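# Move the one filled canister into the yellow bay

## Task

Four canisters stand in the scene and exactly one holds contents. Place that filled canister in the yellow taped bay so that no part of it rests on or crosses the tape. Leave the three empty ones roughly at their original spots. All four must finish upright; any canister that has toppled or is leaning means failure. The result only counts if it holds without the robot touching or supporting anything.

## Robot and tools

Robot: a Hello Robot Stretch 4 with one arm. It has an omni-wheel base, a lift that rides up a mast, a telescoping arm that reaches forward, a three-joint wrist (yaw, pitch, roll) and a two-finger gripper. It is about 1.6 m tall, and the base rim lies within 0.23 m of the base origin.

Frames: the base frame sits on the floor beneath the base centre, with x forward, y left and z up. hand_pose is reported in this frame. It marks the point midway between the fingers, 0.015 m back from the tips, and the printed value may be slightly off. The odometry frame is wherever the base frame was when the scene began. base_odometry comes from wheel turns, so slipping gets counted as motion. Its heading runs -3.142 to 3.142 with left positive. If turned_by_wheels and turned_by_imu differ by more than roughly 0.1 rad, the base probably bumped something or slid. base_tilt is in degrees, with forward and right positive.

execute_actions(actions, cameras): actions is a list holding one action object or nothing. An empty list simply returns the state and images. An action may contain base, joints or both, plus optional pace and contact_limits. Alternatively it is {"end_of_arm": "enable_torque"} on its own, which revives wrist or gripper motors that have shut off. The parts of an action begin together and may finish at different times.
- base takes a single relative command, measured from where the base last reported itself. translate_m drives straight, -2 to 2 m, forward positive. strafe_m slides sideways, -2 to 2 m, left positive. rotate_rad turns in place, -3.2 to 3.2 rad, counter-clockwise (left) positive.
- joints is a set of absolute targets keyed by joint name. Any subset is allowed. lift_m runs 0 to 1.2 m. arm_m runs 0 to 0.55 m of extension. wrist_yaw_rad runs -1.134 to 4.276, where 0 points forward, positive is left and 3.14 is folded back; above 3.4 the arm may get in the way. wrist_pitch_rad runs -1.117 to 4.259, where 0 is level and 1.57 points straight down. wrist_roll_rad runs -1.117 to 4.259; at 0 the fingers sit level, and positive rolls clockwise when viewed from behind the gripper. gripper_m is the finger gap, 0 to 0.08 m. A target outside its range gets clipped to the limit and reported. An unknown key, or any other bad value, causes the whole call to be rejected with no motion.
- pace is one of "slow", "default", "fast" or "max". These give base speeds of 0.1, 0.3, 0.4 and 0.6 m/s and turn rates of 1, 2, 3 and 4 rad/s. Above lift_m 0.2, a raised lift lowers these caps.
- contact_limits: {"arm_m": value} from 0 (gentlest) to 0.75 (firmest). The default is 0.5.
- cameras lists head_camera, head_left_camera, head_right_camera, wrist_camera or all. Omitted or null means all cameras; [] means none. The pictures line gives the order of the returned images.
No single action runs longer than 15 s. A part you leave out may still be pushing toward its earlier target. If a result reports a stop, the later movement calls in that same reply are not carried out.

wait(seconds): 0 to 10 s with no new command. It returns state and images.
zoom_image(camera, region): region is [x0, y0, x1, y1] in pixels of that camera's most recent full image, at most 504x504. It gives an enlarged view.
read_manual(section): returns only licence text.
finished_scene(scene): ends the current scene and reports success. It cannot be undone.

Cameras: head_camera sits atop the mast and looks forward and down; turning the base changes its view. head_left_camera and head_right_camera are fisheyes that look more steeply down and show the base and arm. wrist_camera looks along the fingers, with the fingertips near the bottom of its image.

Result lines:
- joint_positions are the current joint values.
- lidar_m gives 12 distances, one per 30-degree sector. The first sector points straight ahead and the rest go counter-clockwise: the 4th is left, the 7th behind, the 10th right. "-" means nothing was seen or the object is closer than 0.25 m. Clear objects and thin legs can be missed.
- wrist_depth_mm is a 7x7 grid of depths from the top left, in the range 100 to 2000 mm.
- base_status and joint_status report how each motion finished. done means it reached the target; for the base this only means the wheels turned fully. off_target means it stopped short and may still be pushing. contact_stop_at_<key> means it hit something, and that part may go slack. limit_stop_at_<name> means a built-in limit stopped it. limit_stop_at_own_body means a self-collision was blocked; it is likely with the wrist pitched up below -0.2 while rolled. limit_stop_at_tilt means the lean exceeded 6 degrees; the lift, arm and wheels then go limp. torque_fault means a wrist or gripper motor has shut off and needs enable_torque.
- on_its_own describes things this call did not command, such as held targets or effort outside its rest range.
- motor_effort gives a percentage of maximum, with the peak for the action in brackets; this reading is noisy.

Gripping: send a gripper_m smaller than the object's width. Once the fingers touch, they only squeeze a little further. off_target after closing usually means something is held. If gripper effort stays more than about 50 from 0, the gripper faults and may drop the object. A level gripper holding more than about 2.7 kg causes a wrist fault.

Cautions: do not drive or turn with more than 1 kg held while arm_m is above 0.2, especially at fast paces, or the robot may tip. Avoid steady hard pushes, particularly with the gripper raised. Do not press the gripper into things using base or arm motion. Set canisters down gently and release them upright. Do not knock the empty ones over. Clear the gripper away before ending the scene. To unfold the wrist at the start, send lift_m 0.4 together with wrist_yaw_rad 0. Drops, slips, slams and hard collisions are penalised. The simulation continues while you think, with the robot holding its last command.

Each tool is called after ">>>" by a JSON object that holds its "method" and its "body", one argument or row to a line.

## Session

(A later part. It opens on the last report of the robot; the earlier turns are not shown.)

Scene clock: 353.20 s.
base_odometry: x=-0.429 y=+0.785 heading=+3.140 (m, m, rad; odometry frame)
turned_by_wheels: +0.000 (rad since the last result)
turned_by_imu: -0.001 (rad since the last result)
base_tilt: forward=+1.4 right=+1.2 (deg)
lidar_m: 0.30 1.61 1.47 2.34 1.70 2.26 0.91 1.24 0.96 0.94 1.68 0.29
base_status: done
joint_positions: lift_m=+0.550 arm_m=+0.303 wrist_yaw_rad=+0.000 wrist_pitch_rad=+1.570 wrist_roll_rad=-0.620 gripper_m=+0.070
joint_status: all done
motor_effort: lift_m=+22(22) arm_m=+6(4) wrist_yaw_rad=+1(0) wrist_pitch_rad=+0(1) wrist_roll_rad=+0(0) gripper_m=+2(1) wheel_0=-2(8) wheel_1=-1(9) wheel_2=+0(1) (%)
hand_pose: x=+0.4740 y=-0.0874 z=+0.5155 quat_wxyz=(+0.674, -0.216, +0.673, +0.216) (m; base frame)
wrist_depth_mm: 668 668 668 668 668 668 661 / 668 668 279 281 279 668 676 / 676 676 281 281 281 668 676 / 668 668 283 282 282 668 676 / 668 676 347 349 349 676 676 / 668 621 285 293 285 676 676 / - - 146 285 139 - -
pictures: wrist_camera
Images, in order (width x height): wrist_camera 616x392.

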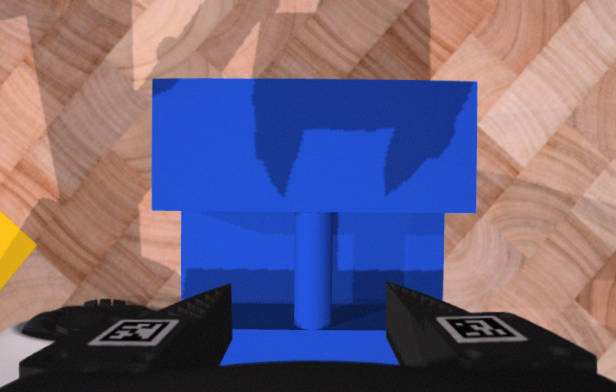

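The view now matches the one from the successful grasp on A. Lowering onto the handle of C, closing, and test-lifting.

>>> {"method": "execute_actions", "body": {
  "actions": [
    {"joints": {"lift_m": 0.395}}
  ],
  "cameras": ["wrist_camera"]
}}

>>> {"method": "execute_actions", "body": {
  "actions": [
    {"joints": {"gripper_m": 0.005}}
  ],
  "cameras": ["wrist_camera"]
}}

>>> {"method": "execute_actions", "body": {
  "actions": [
    {"joints": {"lift_m": 0.45}, "pace": "slow"}
  ],
  "cameras": ["head_camera", "wrist_camera"]
}}

Scene clock: 363.03 s.
base_odometry: x=-0.429 y=+0.785 heading=+3.140 (m, m, rad; odometry frame)
turned_by_wheels: +0.000 (rad since the last result)
turned_by_imu: -0.001 (rad since the last result)
base_tilt: forward=+1.3 right=+1.1 (deg)
lidar_m: 0.32 1.62 1.47 2.31 1.71 2.24 0.91 1.25 0.96 0.93 1.72 0.30
base_status: not commanded
joint_positions: lift_m=+0.395 arm_m=+0.303 wrist_yaw_rad=+0.000 wrist_pitch_rad=+1.570 wrist_roll_rad=-0.620 gripper_m=+0.070
joint_status: all done
motor_effort: lift_m=+18(22) arm_m=+6(6) wrist_yaw_rad=+1(1) wrist_pitch_rad=+0(0) wrist_roll_rad=+0(1) gripper_m=+2(3) wheel_0=-2(2) wheel_1=+0(0) wheel_2=+0(0) (%)
hand_pose: x=+0.4740 y=-0.0874 z=+0.3608 quat_wxyz=(+0.674, -0.216, +0.673, +0.216) (m; base frame)
wrist_depth_mm: 125 125 125 125 125 125 - / 126 126 126 126 126 126 126 / 126 126 126 126 126 126 126 / 126 126 126 126 126 126 126 / 517 193 193 128 193 193 193 / 517 193 193 130 162 193 517 / - - 146 130 138 - -
pictures: wrist_camera
Images, in order (width x height): wrist_camera 616x392.

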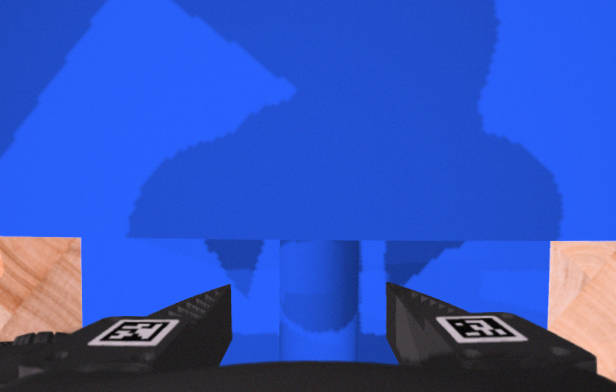

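Scene clock: 364.13 s.
base_odometry: x=-0.429 y=+0.785 heading=+3.140 (m, m, rad; odometry frame)
turned_by_wheels: +0.000 (rad since the last result)
turned_by_imu: +0.000 (rad since the last result)
base_tilt: forward=+1.3 right=+1.2 (deg)
lidar_m: 0.31 1.63 1.48 2.33 1.71 2.26 0.91 1.24 0.95 0.92 1.71 0.31
base_status: not commanded
joint_positions: lift_m=+0.395 arm_m=+0.303 wrist_yaw_rad=-0.001 wrist_pitch_rad=+1.570 wrist_roll_rad=-0.619 gripper_m=+0.028
joint_status: gripper_m off_target (ended at +0.028, target +0.005)
on_its_own: gripper_m is held at +0.022, not at your +0.005, by its contact guard: the fingers met something
motor_effort: lift_m=+19(19) arm_m=+5(6) wrist_yaw_rad=+3(4) wrist_pitch_rad=-1(6) wrist_roll_rad=-3(3) gripper_m=-42(51) wheel_0=-2(2) wheel_1=-1(1) wheel_2=+0(0) (%)
hand_pose: x=+0.4740 y=-0.0874 z=+0.3607 quat_wxyz=(+0.674, -0.215, +0.673, +0.215) (m; base frame)
wrist_depth_mm: 125 125 125 125 125 125 - / 125 126 126 125 125 126 126 / 126 126 126 126 126 126 126 / 126 126 126 126 126 126 126 / 355 193 193 128 193 193 517 / 517 194 141 130 171 193 521 / 430 - - 130 - - 521
pictures: wrist_camera
Images, in order (width x height): wrist_camera 616x392.

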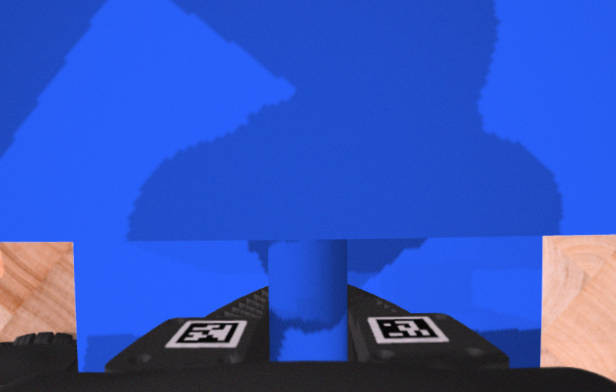

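Scene clock: 365.47 s.
base_odometry: x=-0.429 y=+0.785 heading=+3.140 (m, m, rad; odometry frame)
turned_by_wheels: +0.000 (rad since the last result)
turned_by_imu: +0.000 (rad since the last result)
base_tilt: forward=+1.4 right=+1.1 (deg)
lidar_m: 0.31 1.62 1.48 2.33 1.69 2.27 0.92 1.24 0.96 0.94 1.69 0.31
base_status: not commanded
joint_positions: lift_m=+0.449 arm_m=+0.303 wrist_yaw_rad=+0.000 wrist_pitch_rad=+1.570 wrist_roll_rad=-0.620 gripper_m=+0.028
joint_status: all done
on_its_own: gripper_m is held at +0.022, not at your +0.005, by its contact guard: the fingers met something
motor_effort: lift_m=+28(29) arm_m=+5(5) wrist_yaw_rad=+2(4) wrist_pitch_rad=+0(1) wrist_roll_rad=-1(4) gripper_m=-42(42) wheel_0=-2(2) wheel_1=+0(0) wheel_2=+0(0) (%)
hand_pose: x=+0.4741 y=-0.0874 z=+0.4150 quat_wxyz=(+0.674, -0.216, +0.673, +0.215) (m; base frame)
wrist_depth_mm: 125 125 125 125 125 125 - / 126 125 125 126 125 125 125 / 126 126 126 126 126 126 126 / 126 126 126 126 126 126 126 / 384 193 193 127 193 193 569 / 574 193 141 130 171 193 569 / 433 - - 131 - - 574
pictures: head_camera, wrist_camera
Images, in order (width x height): head_camera 420x560, wrist_camera 616x392.

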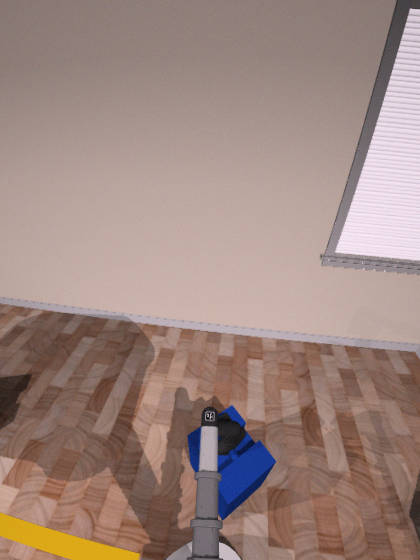

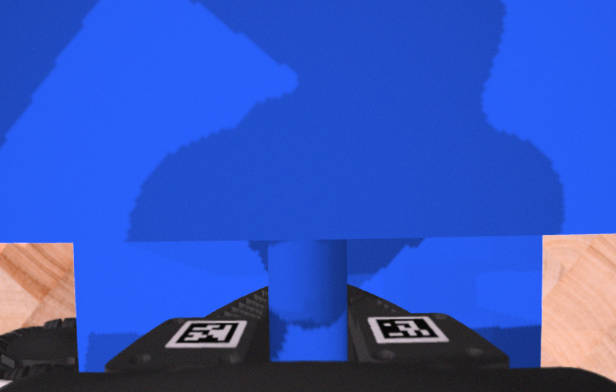

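C also reads 28% lift effort, the same as A. Since only one canister is full, both of these are empty, so the full one is B or D. Setting C back down.

>>> {"method": "execute_actions", "body": {
  "actions": [
    {"joints": {"lift_m": 0.396}, "pace": "slow"}
  ],
  "cameras": []
}}

>>> {"method": "execute_actions", "body": {
  "actions": [
    {"joints": {"gripper_m": 0.07}}
  ],
  "cameras": ["wrist_camera"]
}}

>>> {"method": "execute_actions", "body": {
  "actions": [
    {"joints": {"lift_m": 0.55}}
  ],
  "cameras": []
}}

Scene clock: 372.87 s.
base_odometry: x=-0.429 y=+0.785 heading=+3.140 (m, m, rad; odometry frame)
turned_by_wheels: +0.000 (rad since the last result)
turned_by_imu: -0.001 (rad since the last result)
base_tilt: forward=+1.4 right=+1.2 (deg)
lidar_m: 0.31 1.63 1.46 2.34 1.70 2.26 0.92 1.25 0.95 0.93 1.70 0.29
base_status: not commanded
joint_positions: lift_m=+0.396 arm_m=+0.303 wrist_yaw_rad=+0.000 wrist_pitch_rad=+1.571 wrist_roll_rad=-0.620 gripper_m=+0.028
joint_status: all done
on_its_own: gripper_m is held at +0.022, not at your +0.005, by its contact guard: the fingers met something
motor_effort: lift_m=+20(26) arm_m=+5(5) wrist_yaw_rad=+2(1) wrist_pitch_rad=-2(2) wrist_roll_rad=-1(1) gripper_m=-42(41) wheel_0=-2(2) wheel_1=-1(1) wheel_2=+0(0) (%)
hand_pose: x=+0.4740 y=-0.0874 z=+0.3616 quat_wxyz=(+0.674, -0.216, +0.673, +0.216) (m; base frame)
wrist_depth_mm: 125 125 125 125 125 125 - / 126 125 125 125 125 125 125 / 126 126 126 126 126 126 126 / 126 126 126 126 126 126 126 / 355 193 193 127 193 193 517 / 521 193 141 130 172 193 517 / 430 - - 130 - - 521
pictures: none
No camera images: the call's "cameras" was empty. Leave "cameras" out to get every camera's image.

Scene clock: 373.93 s.
base_odometry: x=-0.429 y=+0.785 heading=+3.140 (m, m, rad; odometry frame)
turned_by_wheels: +0.000 (rad since the last result)
turned_by_imu: +0.000 (rad since the last result)
base_tilt: forward=+1.3 right=+1.1 (deg)
lidar_m: 0.31 1.63 1.47 2.33 1.71 2.25 0.91 1.25 0.95 0.93 1.70 0.30
base_status: not commanded
joint_positions: lift_m=+0.396 arm_m=+0.303 wrist_yaw_rad=+0.000 wrist_pitch_rad=+1.570 wrist_roll_rad=-0.620 gripper_m=+0.070
joint_status: all done
motor_effort: lift_m=+20(20) arm_m=+5(5) wrist_yaw_rad=+1(1) wrist_pitch_rad=-1(2) wrist_roll_rad=+0(1) gripper_m=+3(43) wheel_0=-2(2) wheel_1=-1(1) wheel_2=+0(0) (%)
hand_pose: x=+0.4741 y=-0.0874 z=+0.3616 quat_wxyz=(+0.673, -0.216, +0.673, +0.216) (m; base frame)
wrist_depth_mm: 126 126 126 126 126 126 - / 127 126 126 126 126 126 126 / 127 127 127 127 127 127 127 / 127 127 127 127 127 127 127 / 355 194 194 129 193 193 512 / 521 194 193 131 194 195 517 / - - 145 131 138 - -
pictures: wrist_camera
Images, in order (width x height): wrist_camera 616x392.

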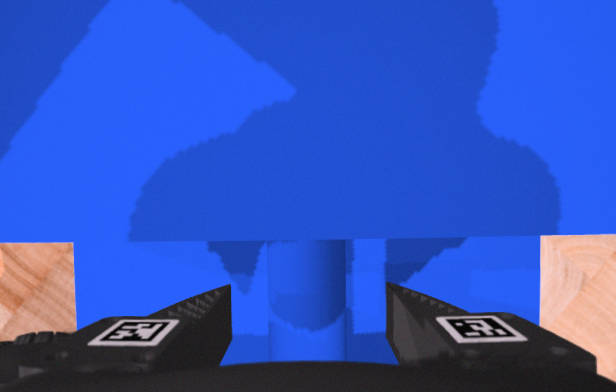

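Scene clock: 375.63 s.
base_odometry: x=-0.429 y=+0.785 heading=+3.140 (m, m, rad; odometry frame)
turned_by_wheels: +0.000 (rad since the last result)
turned_by_imu: +0.000 (rad since the last result)
base_tilt: forward=+1.4 right=+1.1 (deg)
lidar_m: 0.31 1.62 1.48 2.33 1.71 2.26 0.93 1.25 0.97 0.92 1.71 0.28
base_status: not commanded
joint_positions: lift_m=+0.550 arm_m=+0.303 wrist_yaw_rad=+0.000 wrist_pitch_rad=+1.570 wrist_roll_rad=-0.620 gripper_m=+0.070
joint_status: all done
motor_effort: lift_m=+23(27) arm_m=+5(5) wrist_yaw_rad=+1(1) wrist_pitch_rad=-2(1) wrist_roll_rad=+0(0) gripper_m=+3(3) wheel_0=-2(2) wheel_1=-1(1) wheel_2=+0(0) (%)
hand_pose: x=+0.4741 y=-0.0874 z=+0.5154 quat_wxyz=(+0.674, -0.216, +0.673, +0.216) (m; base frame)
wrist_depth_mm: 668 661 661 661 661 668 668 / 676 668 281 282 281 668 668 / 668 668 281 281 281 668 668 / 676 676 282 283 282 676 676 / 676 676 349 349 349 668 676 / 676 627 286 287 285 676 676 / - - 145 285 139 - -
pictures: none
No camera images: the call's "cameras" was empty. Leave "cameras" out to get every camera's image.

C is released where it started. Next is canister D at the back-right of the room. I'll retract the arm and turn toward it.

>>> {"method": "execute_actions", "body": {
  "actions": [
    {"base": {"rotate_rad": 1.19}, "joints": {"arm_m": 0.0, "wrist_roll_rad": 0.0}}
  ]
}}

Scene clock: 392.10 s.
base_odometry: x=-0.429 y=+0.785 heading=-1.954 (m, m, rad; odometry frame)
turned_by_wheels: +1.189 (rad since the last result)
turned_by_imu: +1.210 (rad since the last result)
base_tilt: forward=+1.2 right=+1.1 (deg)
lidar_m: 1.47 2.34 1.68 0.96 0.92 1.09 0.93 0.93 1.78 0.28 0.34 1.74
base_status: done
joint_positions: lift_m=+0.550 arm_m=+0.001 wrist_yaw_rad=+0.000 wrist_pitch_rad=+1.570 wrist_roll_rad=+0.000 gripper_m=+0.070
joint_status: all done
motor_effort: lift_m=+23(23) arm_m=-6(8) wrist_yaw_rad=+1(1) wrist_pitch_rad=-1(2) wrist_roll_rad=-1(5) gripper_m=+3(3) wheel_0=-3(9) wheel_1=-3(6) wheel_2=-3(8) (%)
hand_pose: x=+0.1720 y=-0.0874 z=+0.5154 quat_wxyz=(+0.707, +0.000, +0.707, +0.000) (m; base frame)
wrist_depth_mm: 676 668 668 668 661 676 668 / 683 676 668 668 668 668 661 / 668 676 676 676 676 668 668 / 676 668 676 676 676 676 469 / 691 676 459 459 683 564 413 / 683 459 455 455 459 452 366 / - - 146 459 139 - -
pictures: head_camera, head_left_camera, head_right_camera, wrist_camera
Images, in order (width x height): head_camera 420x560, head_left_camera 420x672, head_right_camera 420x672, wrist_camera 616x392.

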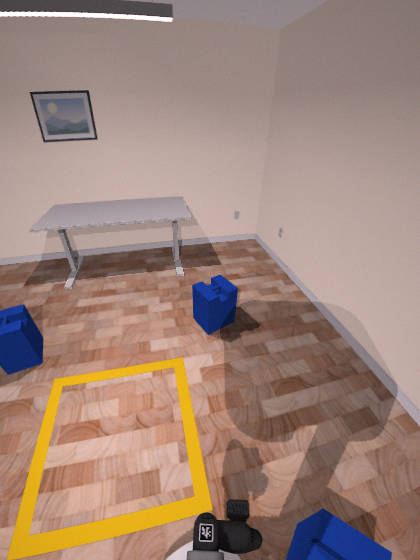

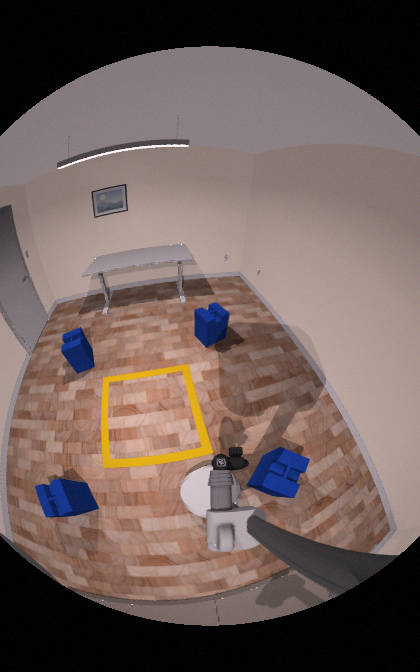

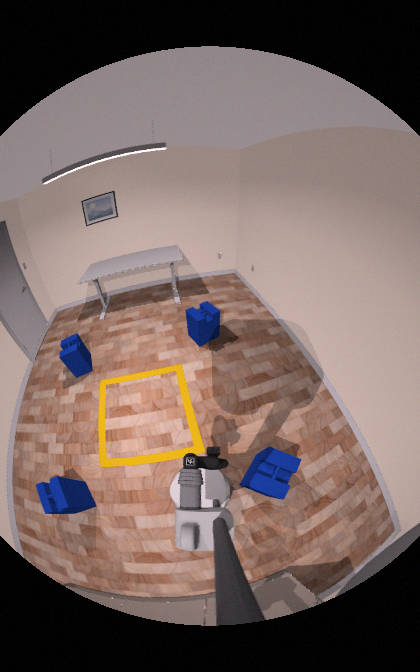

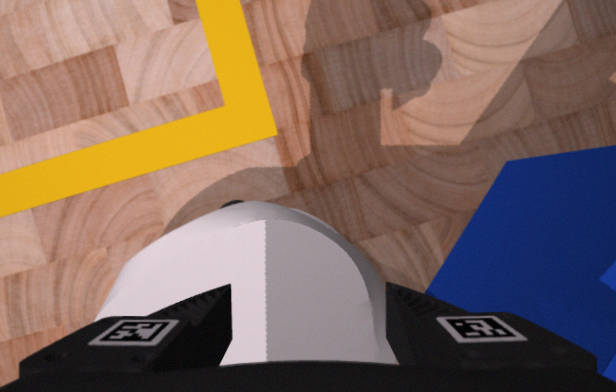

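>>> {"method": "zoom_image", "body": {
  "camera": "head_camera",
  "region": [150, 240, 290, 380]
}}

Region (150, 240, 290, 380) of head_camera's 420x560 image, scaled by 3.600, with more detail than that image has.

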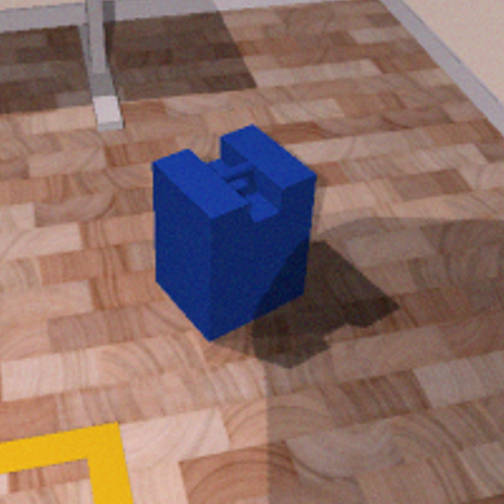

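D is about 1.66 m ahead with a corner pointing at me. Its bar runs at roughly −58° to my heading, so I need about +0.94 rad of wrist roll. I'll drive most of the way first, then refine the alignment.

>>> {"method": "execute_actions", "body": {
  "actions": [
    {"base": {"translate_m": 1.0}, "joints": {"wrist_roll_rad": 0.94}, "pace": "fast"}
  ]
}}

Scene clock: 445.27 s.
base_odometry: x=-0.802 y=-0.143 heading=-1.954 (m, m, rad; odometry frame)
turned_by_wheels: +0.000 (rad since the last result)
turned_by_imu: +0.002 (rad since the last result)
base_tilt: forward=+1.3 right=+1.2 (deg)
lidar_m: 0.46 1.38 1.62 1.29 2.48 1.50 1.90 0.84 1.44 1.23 1.24 0.65
base_status: done
joint_positions: lift_m=+0.550 arm_m=+0.001 wrist_yaw_rad=+0.000 wrist_pitch_rad=+1.570 wrist_roll_rad=+0.940 gripper_m=+0.070
joint_status: all done
motor_effort: lift_m=+23(23) arm_m=-6(6) wrist_yaw_rad=+1(0) wrist_pitch_rad=+0(1) wrist_roll_rad=+1(5) gripper_m=+3(1) wheel_0=+2(8) wheel_1=+1(11) wheel_2=+1(9) (%)
hand_pose: x=+0.1720 y=-0.0874 z=+0.5154 quat_wxyz=(+0.631, +0.320, +0.630, -0.320) (m; base frame)
wrist_depth_mm: 449 654 668 668 661 661 661 / 449 661 676 668 661 668 661 / 449 668 683 661 668 668 668 / 683 683 676 676 676 668 668 / 691 691 683 459 455 466 668 / 683 683 462 459 459 459 676 / - - 145 459 138 - -
pictures: head_camera, head_left_camera, head_right_camera, wrist_camera
Images, in order (width x height): head_camera 420x560, head_left_camera 420x672, head_right_camera 420x672, wrist_camera 616x392.

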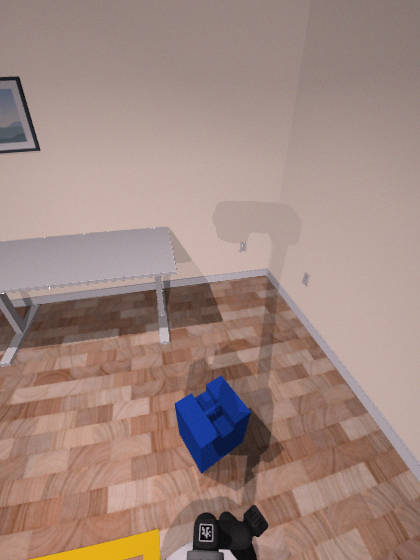

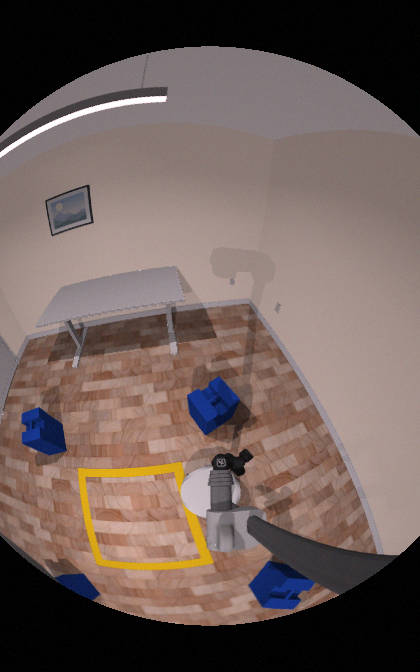

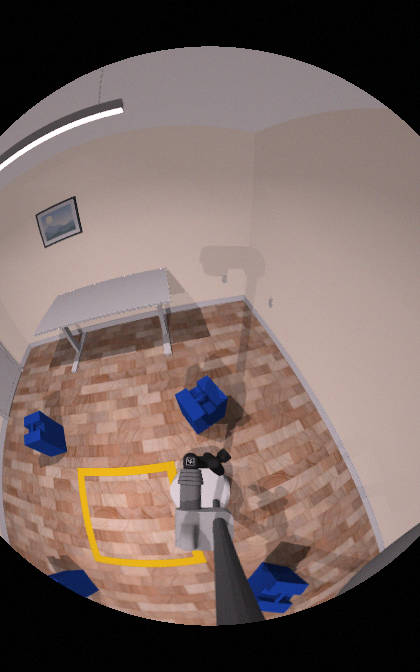

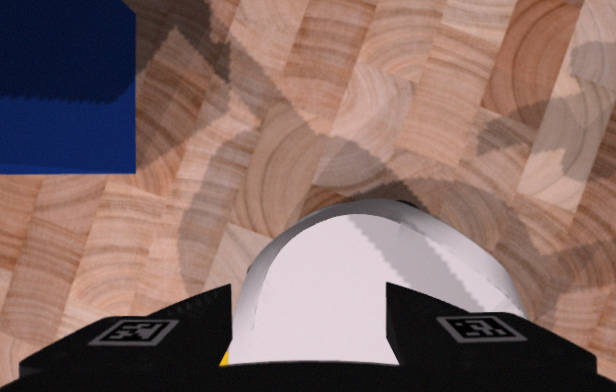

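>>> {"method": "zoom_image", "body": {
  "camera": "head_camera",
  "region": [130, 350, 310, 530]
}}

Region (130, 350, 310, 530) of head_camera's 420x560 image, scaled by 2.800, with more detail than that image has.

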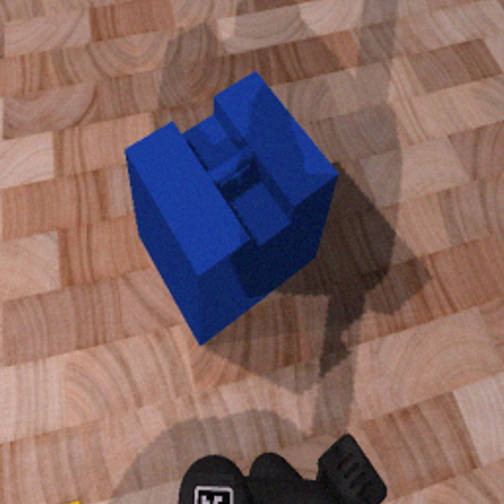

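D's bar centre is near (0.652, −0.012) in the base frame. I'll strafe left slightly, then move forward while extending the arm over it.

>>> {"method": "execute_actions", "body": {
  "actions": [
    {"base": {"strafe_m": 0.075}}
  ],
  "cameras": []
}}

>>> {"method": "execute_actions", "body": {
  "actions": [
    {"base": {"translate_m": 0.201}, "joints": {"arm_m": 0.28}}
  ],
  "cameras": ["head_camera", "wrist_camera"]
}}

Scene clock: 479.10 s.
base_odometry: x=-0.733 y=-0.171 heading=-1.954 (m, m, rad; odometry frame)
turned_by_wheels: +0.000 (rad since the last result)
turned_by_imu: -0.001 (rad since the last result)
base_tilt: forward=+1.4 right=+1.1 (deg)
lidar_m: 0.47 1.34 1.61 1.23 2.42 1.46 1.94 0.88 1.56 1.30 1.30 0.57
base_status: done
joint_positions: lift_m=+0.550 arm_m=+0.001 wrist_yaw_rad=+0.000 wrist_pitch_rad=+1.570 wrist_roll_rad=+0.940 gripper_m=+0.070
joint_status: not commanded
motor_effort: lift_m=+23(23) arm_m=-5(5) wrist_yaw_rad=+2(1) wrist_pitch_rad=-1(0) wrist_roll_rad=+1(0) gripper_m=+2(3) wheel_0=+0(11) wheel_1=+0(9) wheel_2=+0(1) (%)
hand_pose: x=+0.1720 y=-0.0874 z=+0.5154 quat_wxyz=(+0.631, +0.320, +0.630, -0.320) (m; base frame)
wrist_depth_mm: 387 569 668 668 661 668 668 / 392 569 676 668 668 661 661 / 661 676 676 683 661 668 661 / 683 683 676 676 668 668 668 / 683 676 683 459 455 469 676 / 683 683 462 459 452 455 668 / - - 145 462 139 - -
pictures: none
No camera images: the call's "cameras" was empty. Leave "cameras" out to get every camera's image.

Scene clock: 481.17 s.
base_odometry: x=-0.808 y=-0.357 heading=-1.953 (m, m, rad; odometry frame)
turned_by_wheels: +0.000 (rad since the last result)
turned_by_imu: +0.000 (rad since the last result)
base_tilt: forward=+1.3 right=+1.2 (deg)
lidar_m: 0.28 1.15 1.36 1.23 2.47 1.61 2.13 1.06 1.47 1.25 1.23 0.30
base_status: done
joint_positions: lift_m=+0.550 arm_m=+0.279 wrist_yaw_rad=+0.000 wrist_pitch_rad=+1.570 wrist_roll_rad=+0.940 gripper_m=+0.070
joint_status: all done
motor_effort: lift_m=+23(23) arm_m=+6(4) wrist_yaw_rad=+0(0) wrist_pitch_rad=+1(1) wrist_roll_rad=+0(0) gripper_m=+1(2) wheel_0=+2(7) wheel_1=+0(6) wheel_2=+0(12) (%)
hand_pose: x=+0.4501 y=-0.0874 z=+0.5154 quat_wxyz=(+0.631, +0.320, +0.630, -0.320) (m; base frame)
wrist_depth_mm: 676 668 676 661 668 661 654 / 676 668 282 282 279 661 661 / 676 676 282 282 281 668 668 / 676 676 349 285 347 661 676 / 683 676 351 349 349 668 668 / 683 320 286 286 282 647 676 / - - 145 286 138 - -
pictures: head_camera, wrist_camera
Images, in order (width x height): head_camera 420x560, wrist_camera 616x392.

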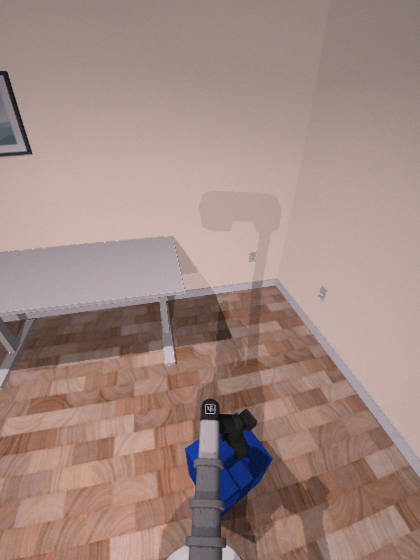

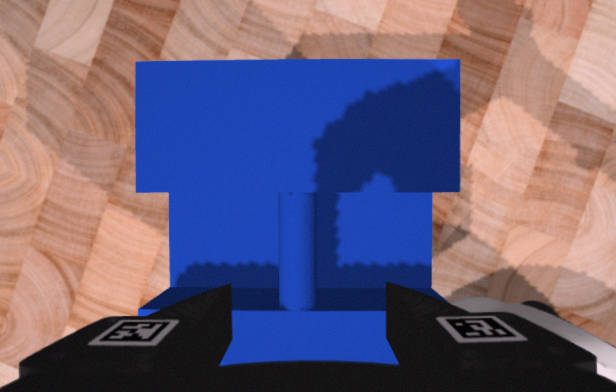

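D is aligned in roll. The bar is slightly off, about 1.2 cm sideways and 1.3 cm along, and extending the arm by about 1.7 cm fixes both.

>>> {"method": "execute_actions", "body": {
  "actions": [
    {"joints": {"arm_m": 0.297}}
  ],
  "cameras": ["wrist_camera"]
}}

Scene clock: 492.20 s.
base_odometry: x=-0.808 y=-0.357 heading=-1.953 (m, m, rad; odometry frame)
turned_by_wheels: +0.000 (rad since the last result)
turned_by_imu: -0.001 (rad since the last result)
base_tilt: forward=+1.3 right=+1.1 (deg)
lidar_m: 0.28 1.16 1.32 1.22 2.47 1.62 2.14 1.05 1.46 1.25 1.24 0.33
base_status: not commanded
joint_positions: lift_m=+0.550 arm_m=+0.296 wrist_yaw_rad=+0.000 wrist_pitch_rad=+1.570 wrist_roll_rad=+0.940 gripper_m=+0.070
joint_status: all done
motor_effort: lift_m=+23(23) arm_m=+6(6) wrist_yaw_rad=+1(0) wrist_pitch_rad=+0(0) wrist_roll_rad=+0(0) gripper_m=+3(2) wheel_0=+2(2) wheel_1=+0(0) wheel_2=+0(0) (%)
hand_pose: x=+0.4670 y=-0.0874 z=+0.5154 quat_wxyz=(+0.631, +0.320, +0.630, -0.320) (m; base frame)
wrist_depth_mm: 676 676 676 668 668 661 661 / 676 668 281 281 279 668 661 / 676 676 282 281 279 668 668 / 683 676 283 283 281 668 668 / 683 683 351 347 349 676 668 / 683 683 286 294 283 668 668 / - - 146 285 138 - -
pictures: wrist_camera
Images, in order (width x height): wrist_camera 616x392.

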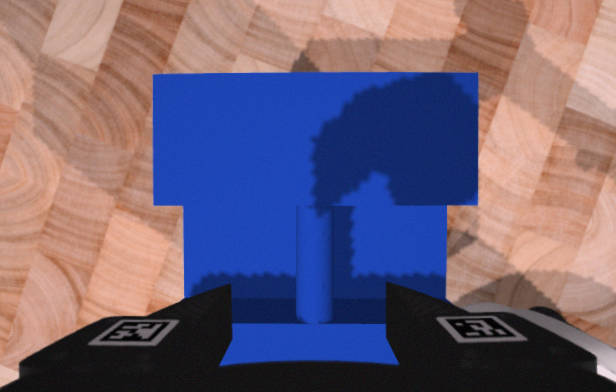

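The bar is centred now. Lowering onto it and gripping.

>>> {"method": "execute_actions", "body": {
  "actions": [
    {"joints": {"lift_m": 0.395}}
  ],
  "cameras": ["wrist_camera"]
}}

>>> {"method": "execute_actions", "body": {
  "actions": [
    {"joints": {"gripper_m": 0.005}}
  ],
  "cameras": ["wrist_camera"]
}}

Scene clock: 499.60 s.
base_odometry: x=-0.808 y=-0.357 heading=-1.953 (m, m, rad; odometry frame)
turned_by_wheels: +0.000 (rad since the last result)
turned_by_imu: -0.001 (rad since the last result)
base_tilt: forward=+1.3 right=+1.2 (deg)
lidar_m: 0.28 1.13 1.34 1.23 2.46 1.60 2.13 1.05 1.46 1.26 1.24 0.32
base_status: not commanded
joint_positions: lift_m=+0.395 arm_m=+0.296 wrist_yaw_rad=+0.000 wrist_pitch_rad=+1.570 wrist_roll_rad=+0.940 gripper_m=+0.070
joint_status: all done
motor_effort: lift_m=+18(23) arm_m=+6(6) wrist_yaw_rad=+1(1) wrist_pitch_rad=+0(0) wrist_roll_rad=+0(0) gripper_m=+2(3) wheel_0=+2(2) wheel_1=+0(0) wheel_2=+0(0) (%)
hand_pose: x=+0.4670 y=-0.0874 z=+0.3608 quat_wxyz=(+0.631, +0.320, +0.630, -0.320) (m; base frame)
wrist_depth_mm: 126 126 125 125 125 124 - / 127 126 126 126 125 125 125 / 127 127 126 126 125 125 125 / 128 127 127 126 126 126 125 / 525 194 193 129 192 192 512 / 525 195 193 129 193 192 512 / - - 146 130 139 - -
pictures: wrist_camera
Images, in order (width x height): wrist_camera 616x392.

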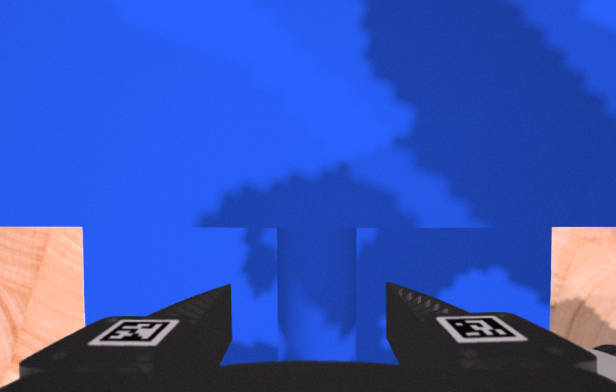

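Scene clock: 500.70 s.
base_odometry: x=-0.808 y=-0.357 heading=-1.953 (m, m, rad; odometry frame)
turned_by_wheels: +0.000 (rad since the last result)
turned_by_imu: +0.000 (rad since the last result)
base_tilt: forward=+1.3 right=+1.1 (deg)
lidar_m: 0.29 1.16 1.36 1.23 2.47 1.61 2.13 1.05 1.45 1.26 1.25 0.31
base_status: not commanded
joint_positions: lift_m=+0.395 arm_m=+0.296 wrist_yaw_rad=-0.001 wrist_pitch_rad=+1.570 wrist_roll_rad=+0.940 gripper_m=+0.028
joint_status: gripper_m off_target (ended at +0.028, target +0.005)
on_its_own: gripper_m is held at +0.022, not at your +0.005, by its contact guard: the fingers met something
motor_effort: lift_m=+19(19) arm_m=+6(6) wrist_yaw_rad=+2(4) wrist_pitch_rad=-1(7) wrist_roll_rad=-2(2) gripper_m=-41(54) wheel_0=+2(3) wheel_1=+0(0) wheel_2=+0(0) (%)
hand_pose: x=+0.4670 y=-0.0874 z=+0.3607 quat_wxyz=(+0.630, +0.321, +0.630, -0.320) (m; base frame)
wrist_depth_mm: 126 125 125 124 124 124 - / 126 126 125 125 125 124 124 / 126 126 126 125 125 125 124 / 127 127 126 126 125 125 125 / 521 194 193 129 191 191 517 / 525 195 141 129 171 192 517 / 525 - - 130 - - 442
pictures: wrist_camera
Images, in order (width x height): wrist_camera 616x392.

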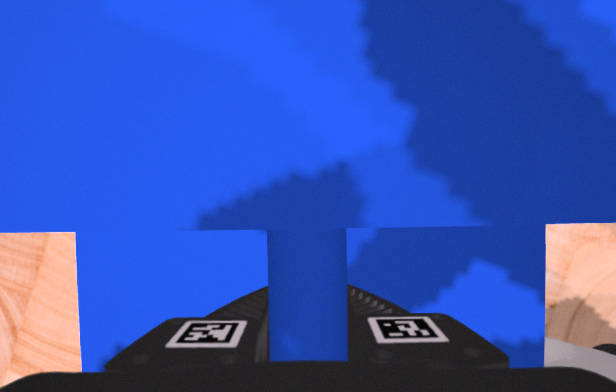

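The gripper is holding D's bar. Now the slow test lift.

>>> {"method": "execute_actions", "body": {
  "actions": [
    {"joints": {"lift_m": 0.45}, "pace": "slow"}
  ],
  "cameras": ["head_camera", "wrist_camera"]
}}

Scene clock: 505.70 s.
base_odometry: x=-0.808 y=-0.357 heading=-1.953 (m, m, rad; odometry frame)
turned_by_wheels: +0.000 (rad since the last result)
turned_by_imu: -0.001 (rad since the last result)
base_tilt: forward=+1.3 right=+1.1 (deg)
lidar_m: 0.29 1.15 1.35 1.22 2.46 1.63 2.14 1.04 1.47 1.25 1.25 0.32
base_status: not commanded
joint_positions: lift_m=+0.449 arm_m=+0.296 wrist_yaw_rad=+0.000 wrist_pitch_rad=+1.570 wrist_roll_rad=+0.940 gripper_m=+0.028
joint_status: all done
on_its_own: gripper_m is held at +0.022, not at your +0.005, by its contact guard: the fingers met something
motor_effort: lift_m=+28(29) arm_m=+6(6) wrist_yaw_rad=+2(2) wrist_pitch_rad=-1(1) wrist_roll_rad=-2(2) gripper_m=-42(42) wheel_0=+2(2) wheel_1=+0(0) wheel_2=+0(0) (%)
hand_pose: x=+0.4670 y=-0.0874 z=+0.4150 quat_wxyz=(+0.631, +0.321, +0.630, -0.320) (m; base frame)
wrist_depth_mm: 126 125 125 124 124 124 - / 126 125 125 125 124 124 124 / 126 126 126 125 125 124 124 / 127 126 126 126 125 125 125 / 580 193 193 128 192 191 564 / 574 195 141 130 171 192 569 / 580 - - 130 - - 415
pictures: head_camera, wrist_camera
Images, in order (width x height): head_camera 420x560, wrist_camera 616x392.

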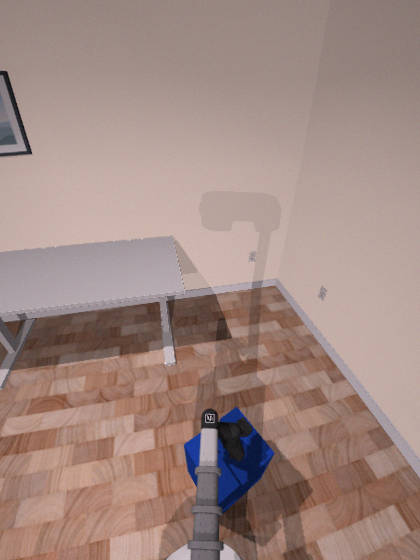

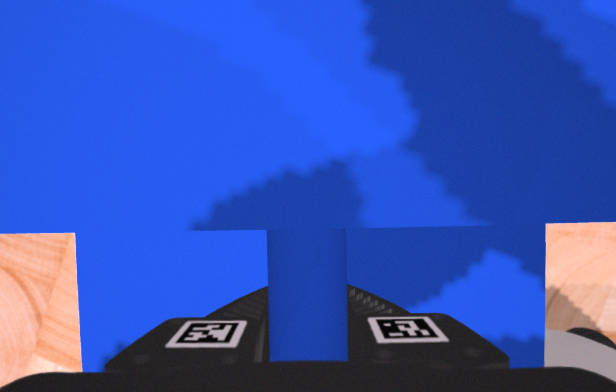

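D also reads 28%, so it's empty too. By elimination, B is the full one. Putting D back down and releasing it.

>>> {"method": "execute_actions", "body": {
  "actions": [
    {"joints": {"lift_m": 0.396}, "pace": "slow"}
  ],
  "cameras": []
}}

>>> {"method": "execute_actions", "body": {
  "actions": [
    {"joints": {"gripper_m": 0.07}}
  ],
  "cameras": ["wrist_camera"]
}}

>>> {"method": "execute_actions", "body": {
  "actions": [
    {"joints": {"lift_m": 0.55}}
  ],
  "cameras": []
}}

Scene clock: 513.57 s.
base_odometry: x=-0.808 y=-0.357 heading=-1.953 (m, m, rad; odometry frame)
turned_by_wheels: +0.000 (rad since the last result)
turned_by_imu: -0.001 (rad since the last result)
base_tilt: forward=+1.4 right=+1.1 (deg)
lidar_m: 0.30 1.15 1.35 1.23 2.47 1.61 2.14 1.06 1.48 1.24 1.25 0.33
base_status: not commanded
joint_positions: lift_m=+0.396 arm_m=+0.296 wrist_yaw_rad=+0.000 wrist_pitch_rad=+1.570 wrist_roll_rad=+0.940 gripper_m=+0.028
joint_status: all done
on_its_own: gripper_m is held at +0.022, not at your +0.005, by its contact guard: the fingers met something
motor_effort: lift_m=+21(26) arm_m=+6(6) wrist_yaw_rad=+2(2) wrist_pitch_rad=-1(0) wrist_roll_rad=-1(1) gripper_m=-41(41) wheel_0=+2(2) wheel_1=+0(0) wheel_2=+0(0) (%)
hand_pose: x=+0.4670 y=-0.0874 z=+0.3615 quat_wxyz=(+0.631, +0.320, +0.630, -0.320) (m; base frame)
wrist_depth_mm: 125 125 125 124 124 124 - / 126 125 125 125 125 124 124 / 126 126 126 125 125 125 124 / 127 126 126 126 125 125 125 / 517 193 193 129 191 191 512 / 521 194 141 130 171 192 512 / 521 - - 130 - - 439
pictures: none
No camera images: the call's "cameras" was empty. Leave "cameras" out to get every camera's image.

Scene clock: 514.63 s.
base_odometry: x=-0.808 y=-0.357 heading=-1.953 (m, m, rad; odometry frame)
turned_by_wheels: +0.000 (rad since the last result)
turned_by_imu: +0.000 (rad since the last result)
base_tilt: forward=+1.2 right=+1.1 (deg)
lidar_m: 0.30 1.16 1.37 1.23 2.47 1.61 2.14 1.04 1.47 1.23 1.26 0.31
base_status: not commanded
joint_positions: lift_m=+0.396 arm_m=+0.296 wrist_yaw_rad=+0.000 wrist_pitch_rad=+1.570 wrist_roll_rad=+0.940 gripper_m=+0.070
joint_status: all done
motor_effort: lift_m=+21(21) arm_m=+6(6) wrist_yaw_rad=+1(2) wrist_pitch_rad=-2(1) wrist_roll_rad=+0(1) gripper_m=+2(39) wheel_0=+2(2) wheel_1=+0(0) wheel_2=+0(0) (%)
hand_pose: x=+0.4670 y=-0.0874 z=+0.3615 quat_wxyz=(+0.631, +0.320, +0.630, -0.320) (m; base frame)
wrist_depth_mm: 127 127 126 126 126 125 - / 127 127 127 126 126 126 125 / 128 128 127 126 126 126 126 / 128 128 128 127 127 126 126 / 521 195 195 128 193 193 512 / 525 196 195 131 194 193 517 / - - 145 131 138 - -
pictures: wrist_camera
Images, in order (width x height): wrist_camera 616x392.

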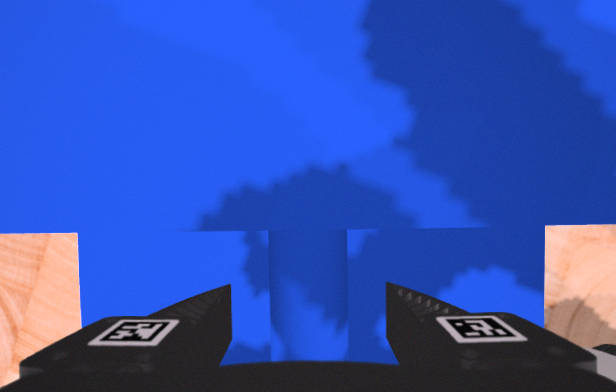

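Scene clock: 516.33 s.
base_odometry: x=-0.808 y=-0.357 heading=-1.953 (m, m, rad; odometry frame)
turned_by_wheels: +0.000 (rad since the last result)
turned_by_imu: +0.000 (rad since the last result)
base_tilt: forward=+1.4 right=+1.2 (deg)
lidar_m: 0.29 1.16 1.36 1.21 2.47 1.60 2.14 1.06 1.47 1.24 1.25 0.32
base_status: not commanded
joint_positions: lift_m=+0.550 arm_m=+0.296 wrist_yaw_rad=+0.000 wrist_pitch_rad=+1.570 wrist_roll_rad=+0.940 gripper_m=+0.070
joint_status: all done
motor_effort: lift_m=+23(26) arm_m=+6(6) wrist_yaw_rad=+1(1) wrist_pitch_rad=-1(2) wrist_roll_rad=+0(1) gripper_m=+3(4) wheel_0=+2(2) wheel_1=+0(0) wheel_2=+0(0) (%)
hand_pose: x=+0.4670 y=-0.0874 z=+0.5154 quat_wxyz=(+0.631, +0.320, +0.630, -0.320) (m; base frame)
wrist_depth_mm: 676 676 668 668 661 661 661 / 683 668 282 282 279 668 668 / 668 676 282 281 279 661 661 / 683 683 282 282 279 668 668 / 683 676 351 349 347 668 676 / 676 683 286 291 283 676 676 / - - 145 283 138 - -
pictures: none
No camera images: the call's "cameras" was empty. Leave "cameras" out to get every camera's image.

D is back in place. Now I'll go to B and approach its long face head-on, so I can bring the arm in close while carrying. That means turning to a heading of about +0.17 rad and setting wrist roll to 1.57.

>>> {"method": "execute_actions", "body": {
  "actions": [
    {"base": {"rotate_rad": 2.12}, "joints": {"arm_m": 0.0, "wrist_roll_rad": 1.57}}
  ]
}}

Scene clock: 586.27 s.
base_odometry: x=-0.808 y=-0.357 heading=+0.166 (m, m, rad; odometry frame)
turned_by_wheels: +2.120 (rad since the last result)
turned_by_imu: +2.157 (rad since the last result)
base_tilt: forward=+1.4 right=+1.1 (deg)
lidar_m: 2.47 1.59 2.08 1.04 1.44 1.25 1.25 0.34 0.29 1.17 1.40 1.22
base_status: done
joint_positions: lift_m=+0.550 arm_m=+0.001 wrist_yaw_rad=+0.000 wrist_pitch_rad=+1.570 wrist_roll_rad=+1.570 gripper_m=+0.070
joint_status: all done
motor_effort: lift_m=+23(23) arm_m=-6(7) wrist_yaw_rad=+1(0) wrist_pitch_rad=-1(1) wrist_roll_rad=+0(5) gripper_m=+2(2) wheel_0=-4(10) wheel_1=-2(8) wheel_2=+0(8) (%)
hand_pose: x=+0.1721 y=-0.0874 z=+0.5154 quat_wxyz=(+0.500, +0.500, +0.500, -0.500) (m; base frame)
wrist_depth_mm: 668 668 668 661 661 661 504 / 676 676 676 668 668 661 521 / 691 668 676 676 668 661 661 / 683 683 676 668 455 452 452 / 683 676 676 459 455 455 452 / 683 683 691 459 455 459 455 / - - 146 473 139 - -
pictures: head_camera, head_left_camera, head_right_camera, wrist_camera
Images, in order (width x height): head_camera 420x560, head_left_camera 420x672, head_right_camera 420x672, wrist_camera 616x392.

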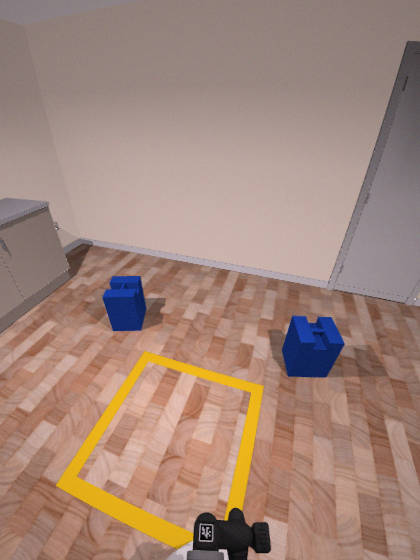

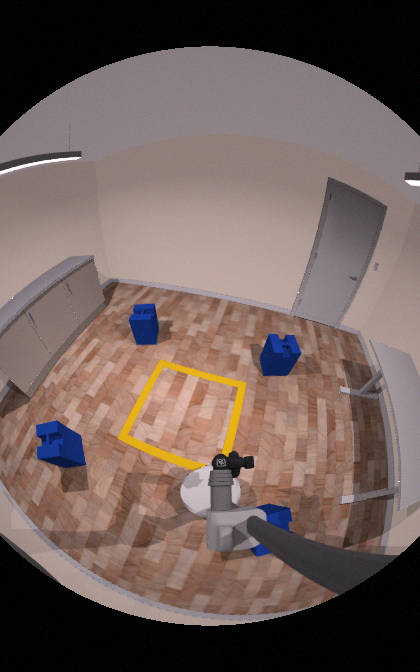

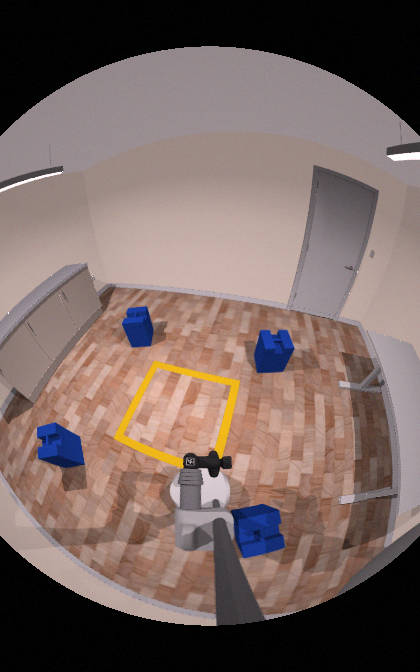

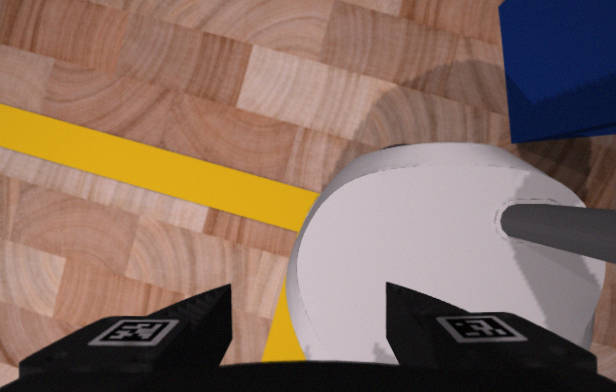

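>>> {"method": "zoom_image", "body": {
  "camera": "head_camera",
  "region": [240, 280, 400, 440]
}}

Region (240, 280, 400, 440) of head_camera's 420x560 image, scaled by 3.150, with more detail than that image has.

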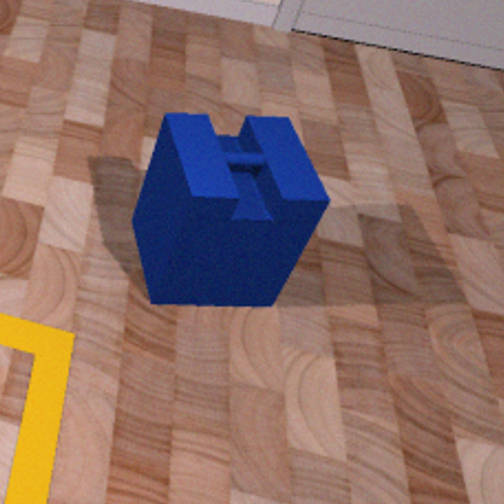

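B is nearly face-on to my current heading, with its bar centre near (1.17, −0.73) in the base frame. Canister D is close behind on my right, so I'll move forward first and then strafe right.

>>> {"method": "execute_actions", "body": {
  "actions": [
    {"base": {"translate_m": 0.62}, "joints": {"wrist_roll_rad": 1.62}, "pace": "fast"}
  ],
  "cameras": []
}}

>>> {"method": "execute_actions", "body": {
  "actions": [
    {"base": {"strafe_m": -0.64}, "pace": "fast"}
  ]
}}

Scene clock: 630.33 s.
base_odometry: x=-0.196 y=-0.254 heading=+0.166 (m, m, rad; odometry frame)
turned_by_wheels: +0.000 (rad since the last result)
turned_by_imu: +0.001 (rad since the last result)
base_tilt: forward=+1.4 right=+1.2 (deg)
lidar_m: 1.86 1.07 1.22 1.23 1.17 1.85 0.82 0.82 1.36 1.37 0.75 0.80
base_status: done
joint_positions: lift_m=+0.550 arm_m=+0.001 wrist_yaw_rad=+0.000 wrist_pitch_rad=+1.570 wrist_roll_rad=+1.620 gripper_m=+0.070
joint_status: all done
motor_effort: lift_m=+22(23) arm_m=-6(6) wrist_yaw_rad=+1(1) wrist_pitch_rad=-1(1) wrist_roll_rad=+1(2) gripper_m=+3(3) wheel_0=+1(9) wheel_1=+1(8) wheel_2=+0(10) (%)
hand_pose: x=+0.1720 y=-0.0874 z=+0.5154 quat_wxyz=(+0.488, +0.512, +0.487, -0.512) (m; base frame)
wrist_depth_mm: 676 668 668 668 661 661 654 / 668 668 668 668 668 661 661 / 676 683 676 676 661 477 668 / 683 676 676 676 452 452 384 / 683 683 683 459 455 455 455 / 691 683 683 462 459 455 455 / - - 145 574 139 - -
pictures: none
No camera images: the call's "cameras" was empty. Leave "cameras" out to get every camera's image.

Scene clock: 633.07 s.
base_odometry: x=-0.090 y=-0.886 heading=+0.166 (m, m, rad; odometry frame)
turned_by_wheels: +0.000 (rad since the last result)
turned_by_imu: -0.002 (rad since the last result)
base_tilt: forward=+1.4 right=+1.1 (deg)
lidar_m: 0.47 1.99 1.52 1.79 1.77 0.81 0.80 0.84 0.70 0.73 0.89 0.48
base_status: done
joint_positions: lift_m=+0.550 arm_m=+0.001 wrist_yaw_rad=+0.000 wrist_pitch_rad=+1.570 wrist_roll_rad=+1.620 gripper_m=+0.070
joint_status: not commanded
motor_effort: lift_m=+22(23) arm_m=-6(6) wrist_yaw_rad=+1(1) wrist_pitch_rad=-1(1) wrist_roll_rad=+0(1) gripper_m=+2(2) wheel_0=+0(14) wheel_1=+0(12) wheel_2=-1(2) (%)
hand_pose: x=+0.1721 y=-0.0874 z=+0.5154 quat_wxyz=(+0.488, +0.512, +0.487, -0.512) (m; base frame)
wrist_depth_mm: 676 676 668 668 668 661 661 / 676 676 668 668 661 661 654 / 492 676 676 668 661 480 661 / 427 627 668 668 452 452 384 / 421 621 676 459 459 452 452 / 413 508 683 466 455 459 455 / - - 145 574 139 - -
pictures: head_camera, head_left_camera, head_right_camera, wrist_camera
Images, in order (width x height): head_camera 420x560, head_left_camera 420x672, head_right_camera 420x672, wrist_camera 616x392.

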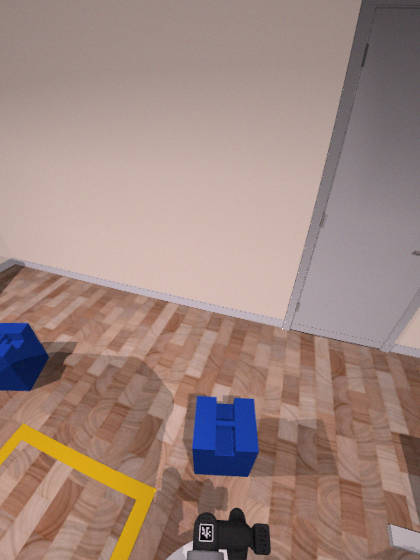

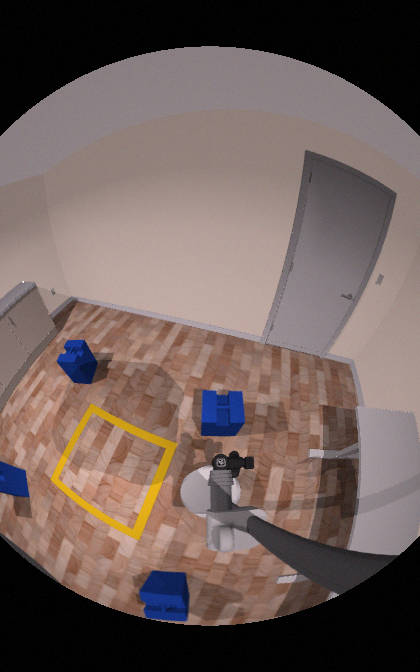

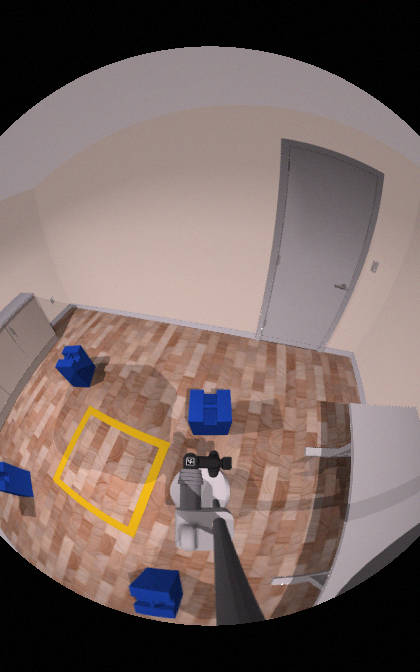

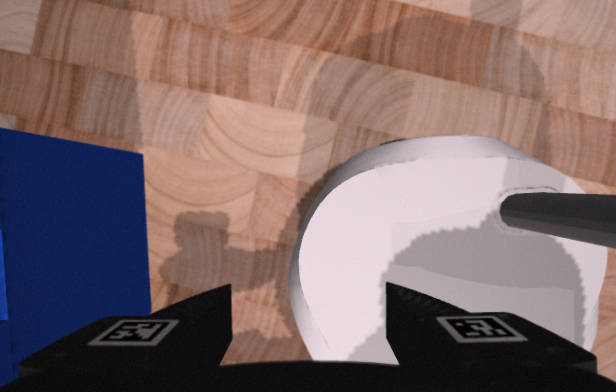

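>>> {"method": "zoom_image", "body": {
  "camera": "head_camera",
  "region": [140, 370, 320, 550]
}}

Region (140, 370, 320, 550) of head_camera's 420x560 image, scaled by 2.800, with more detail than that image has.

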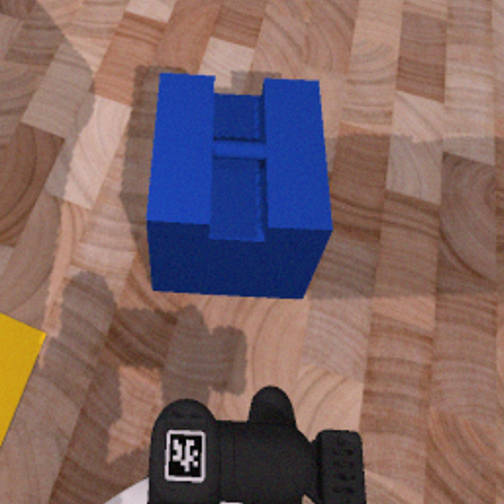

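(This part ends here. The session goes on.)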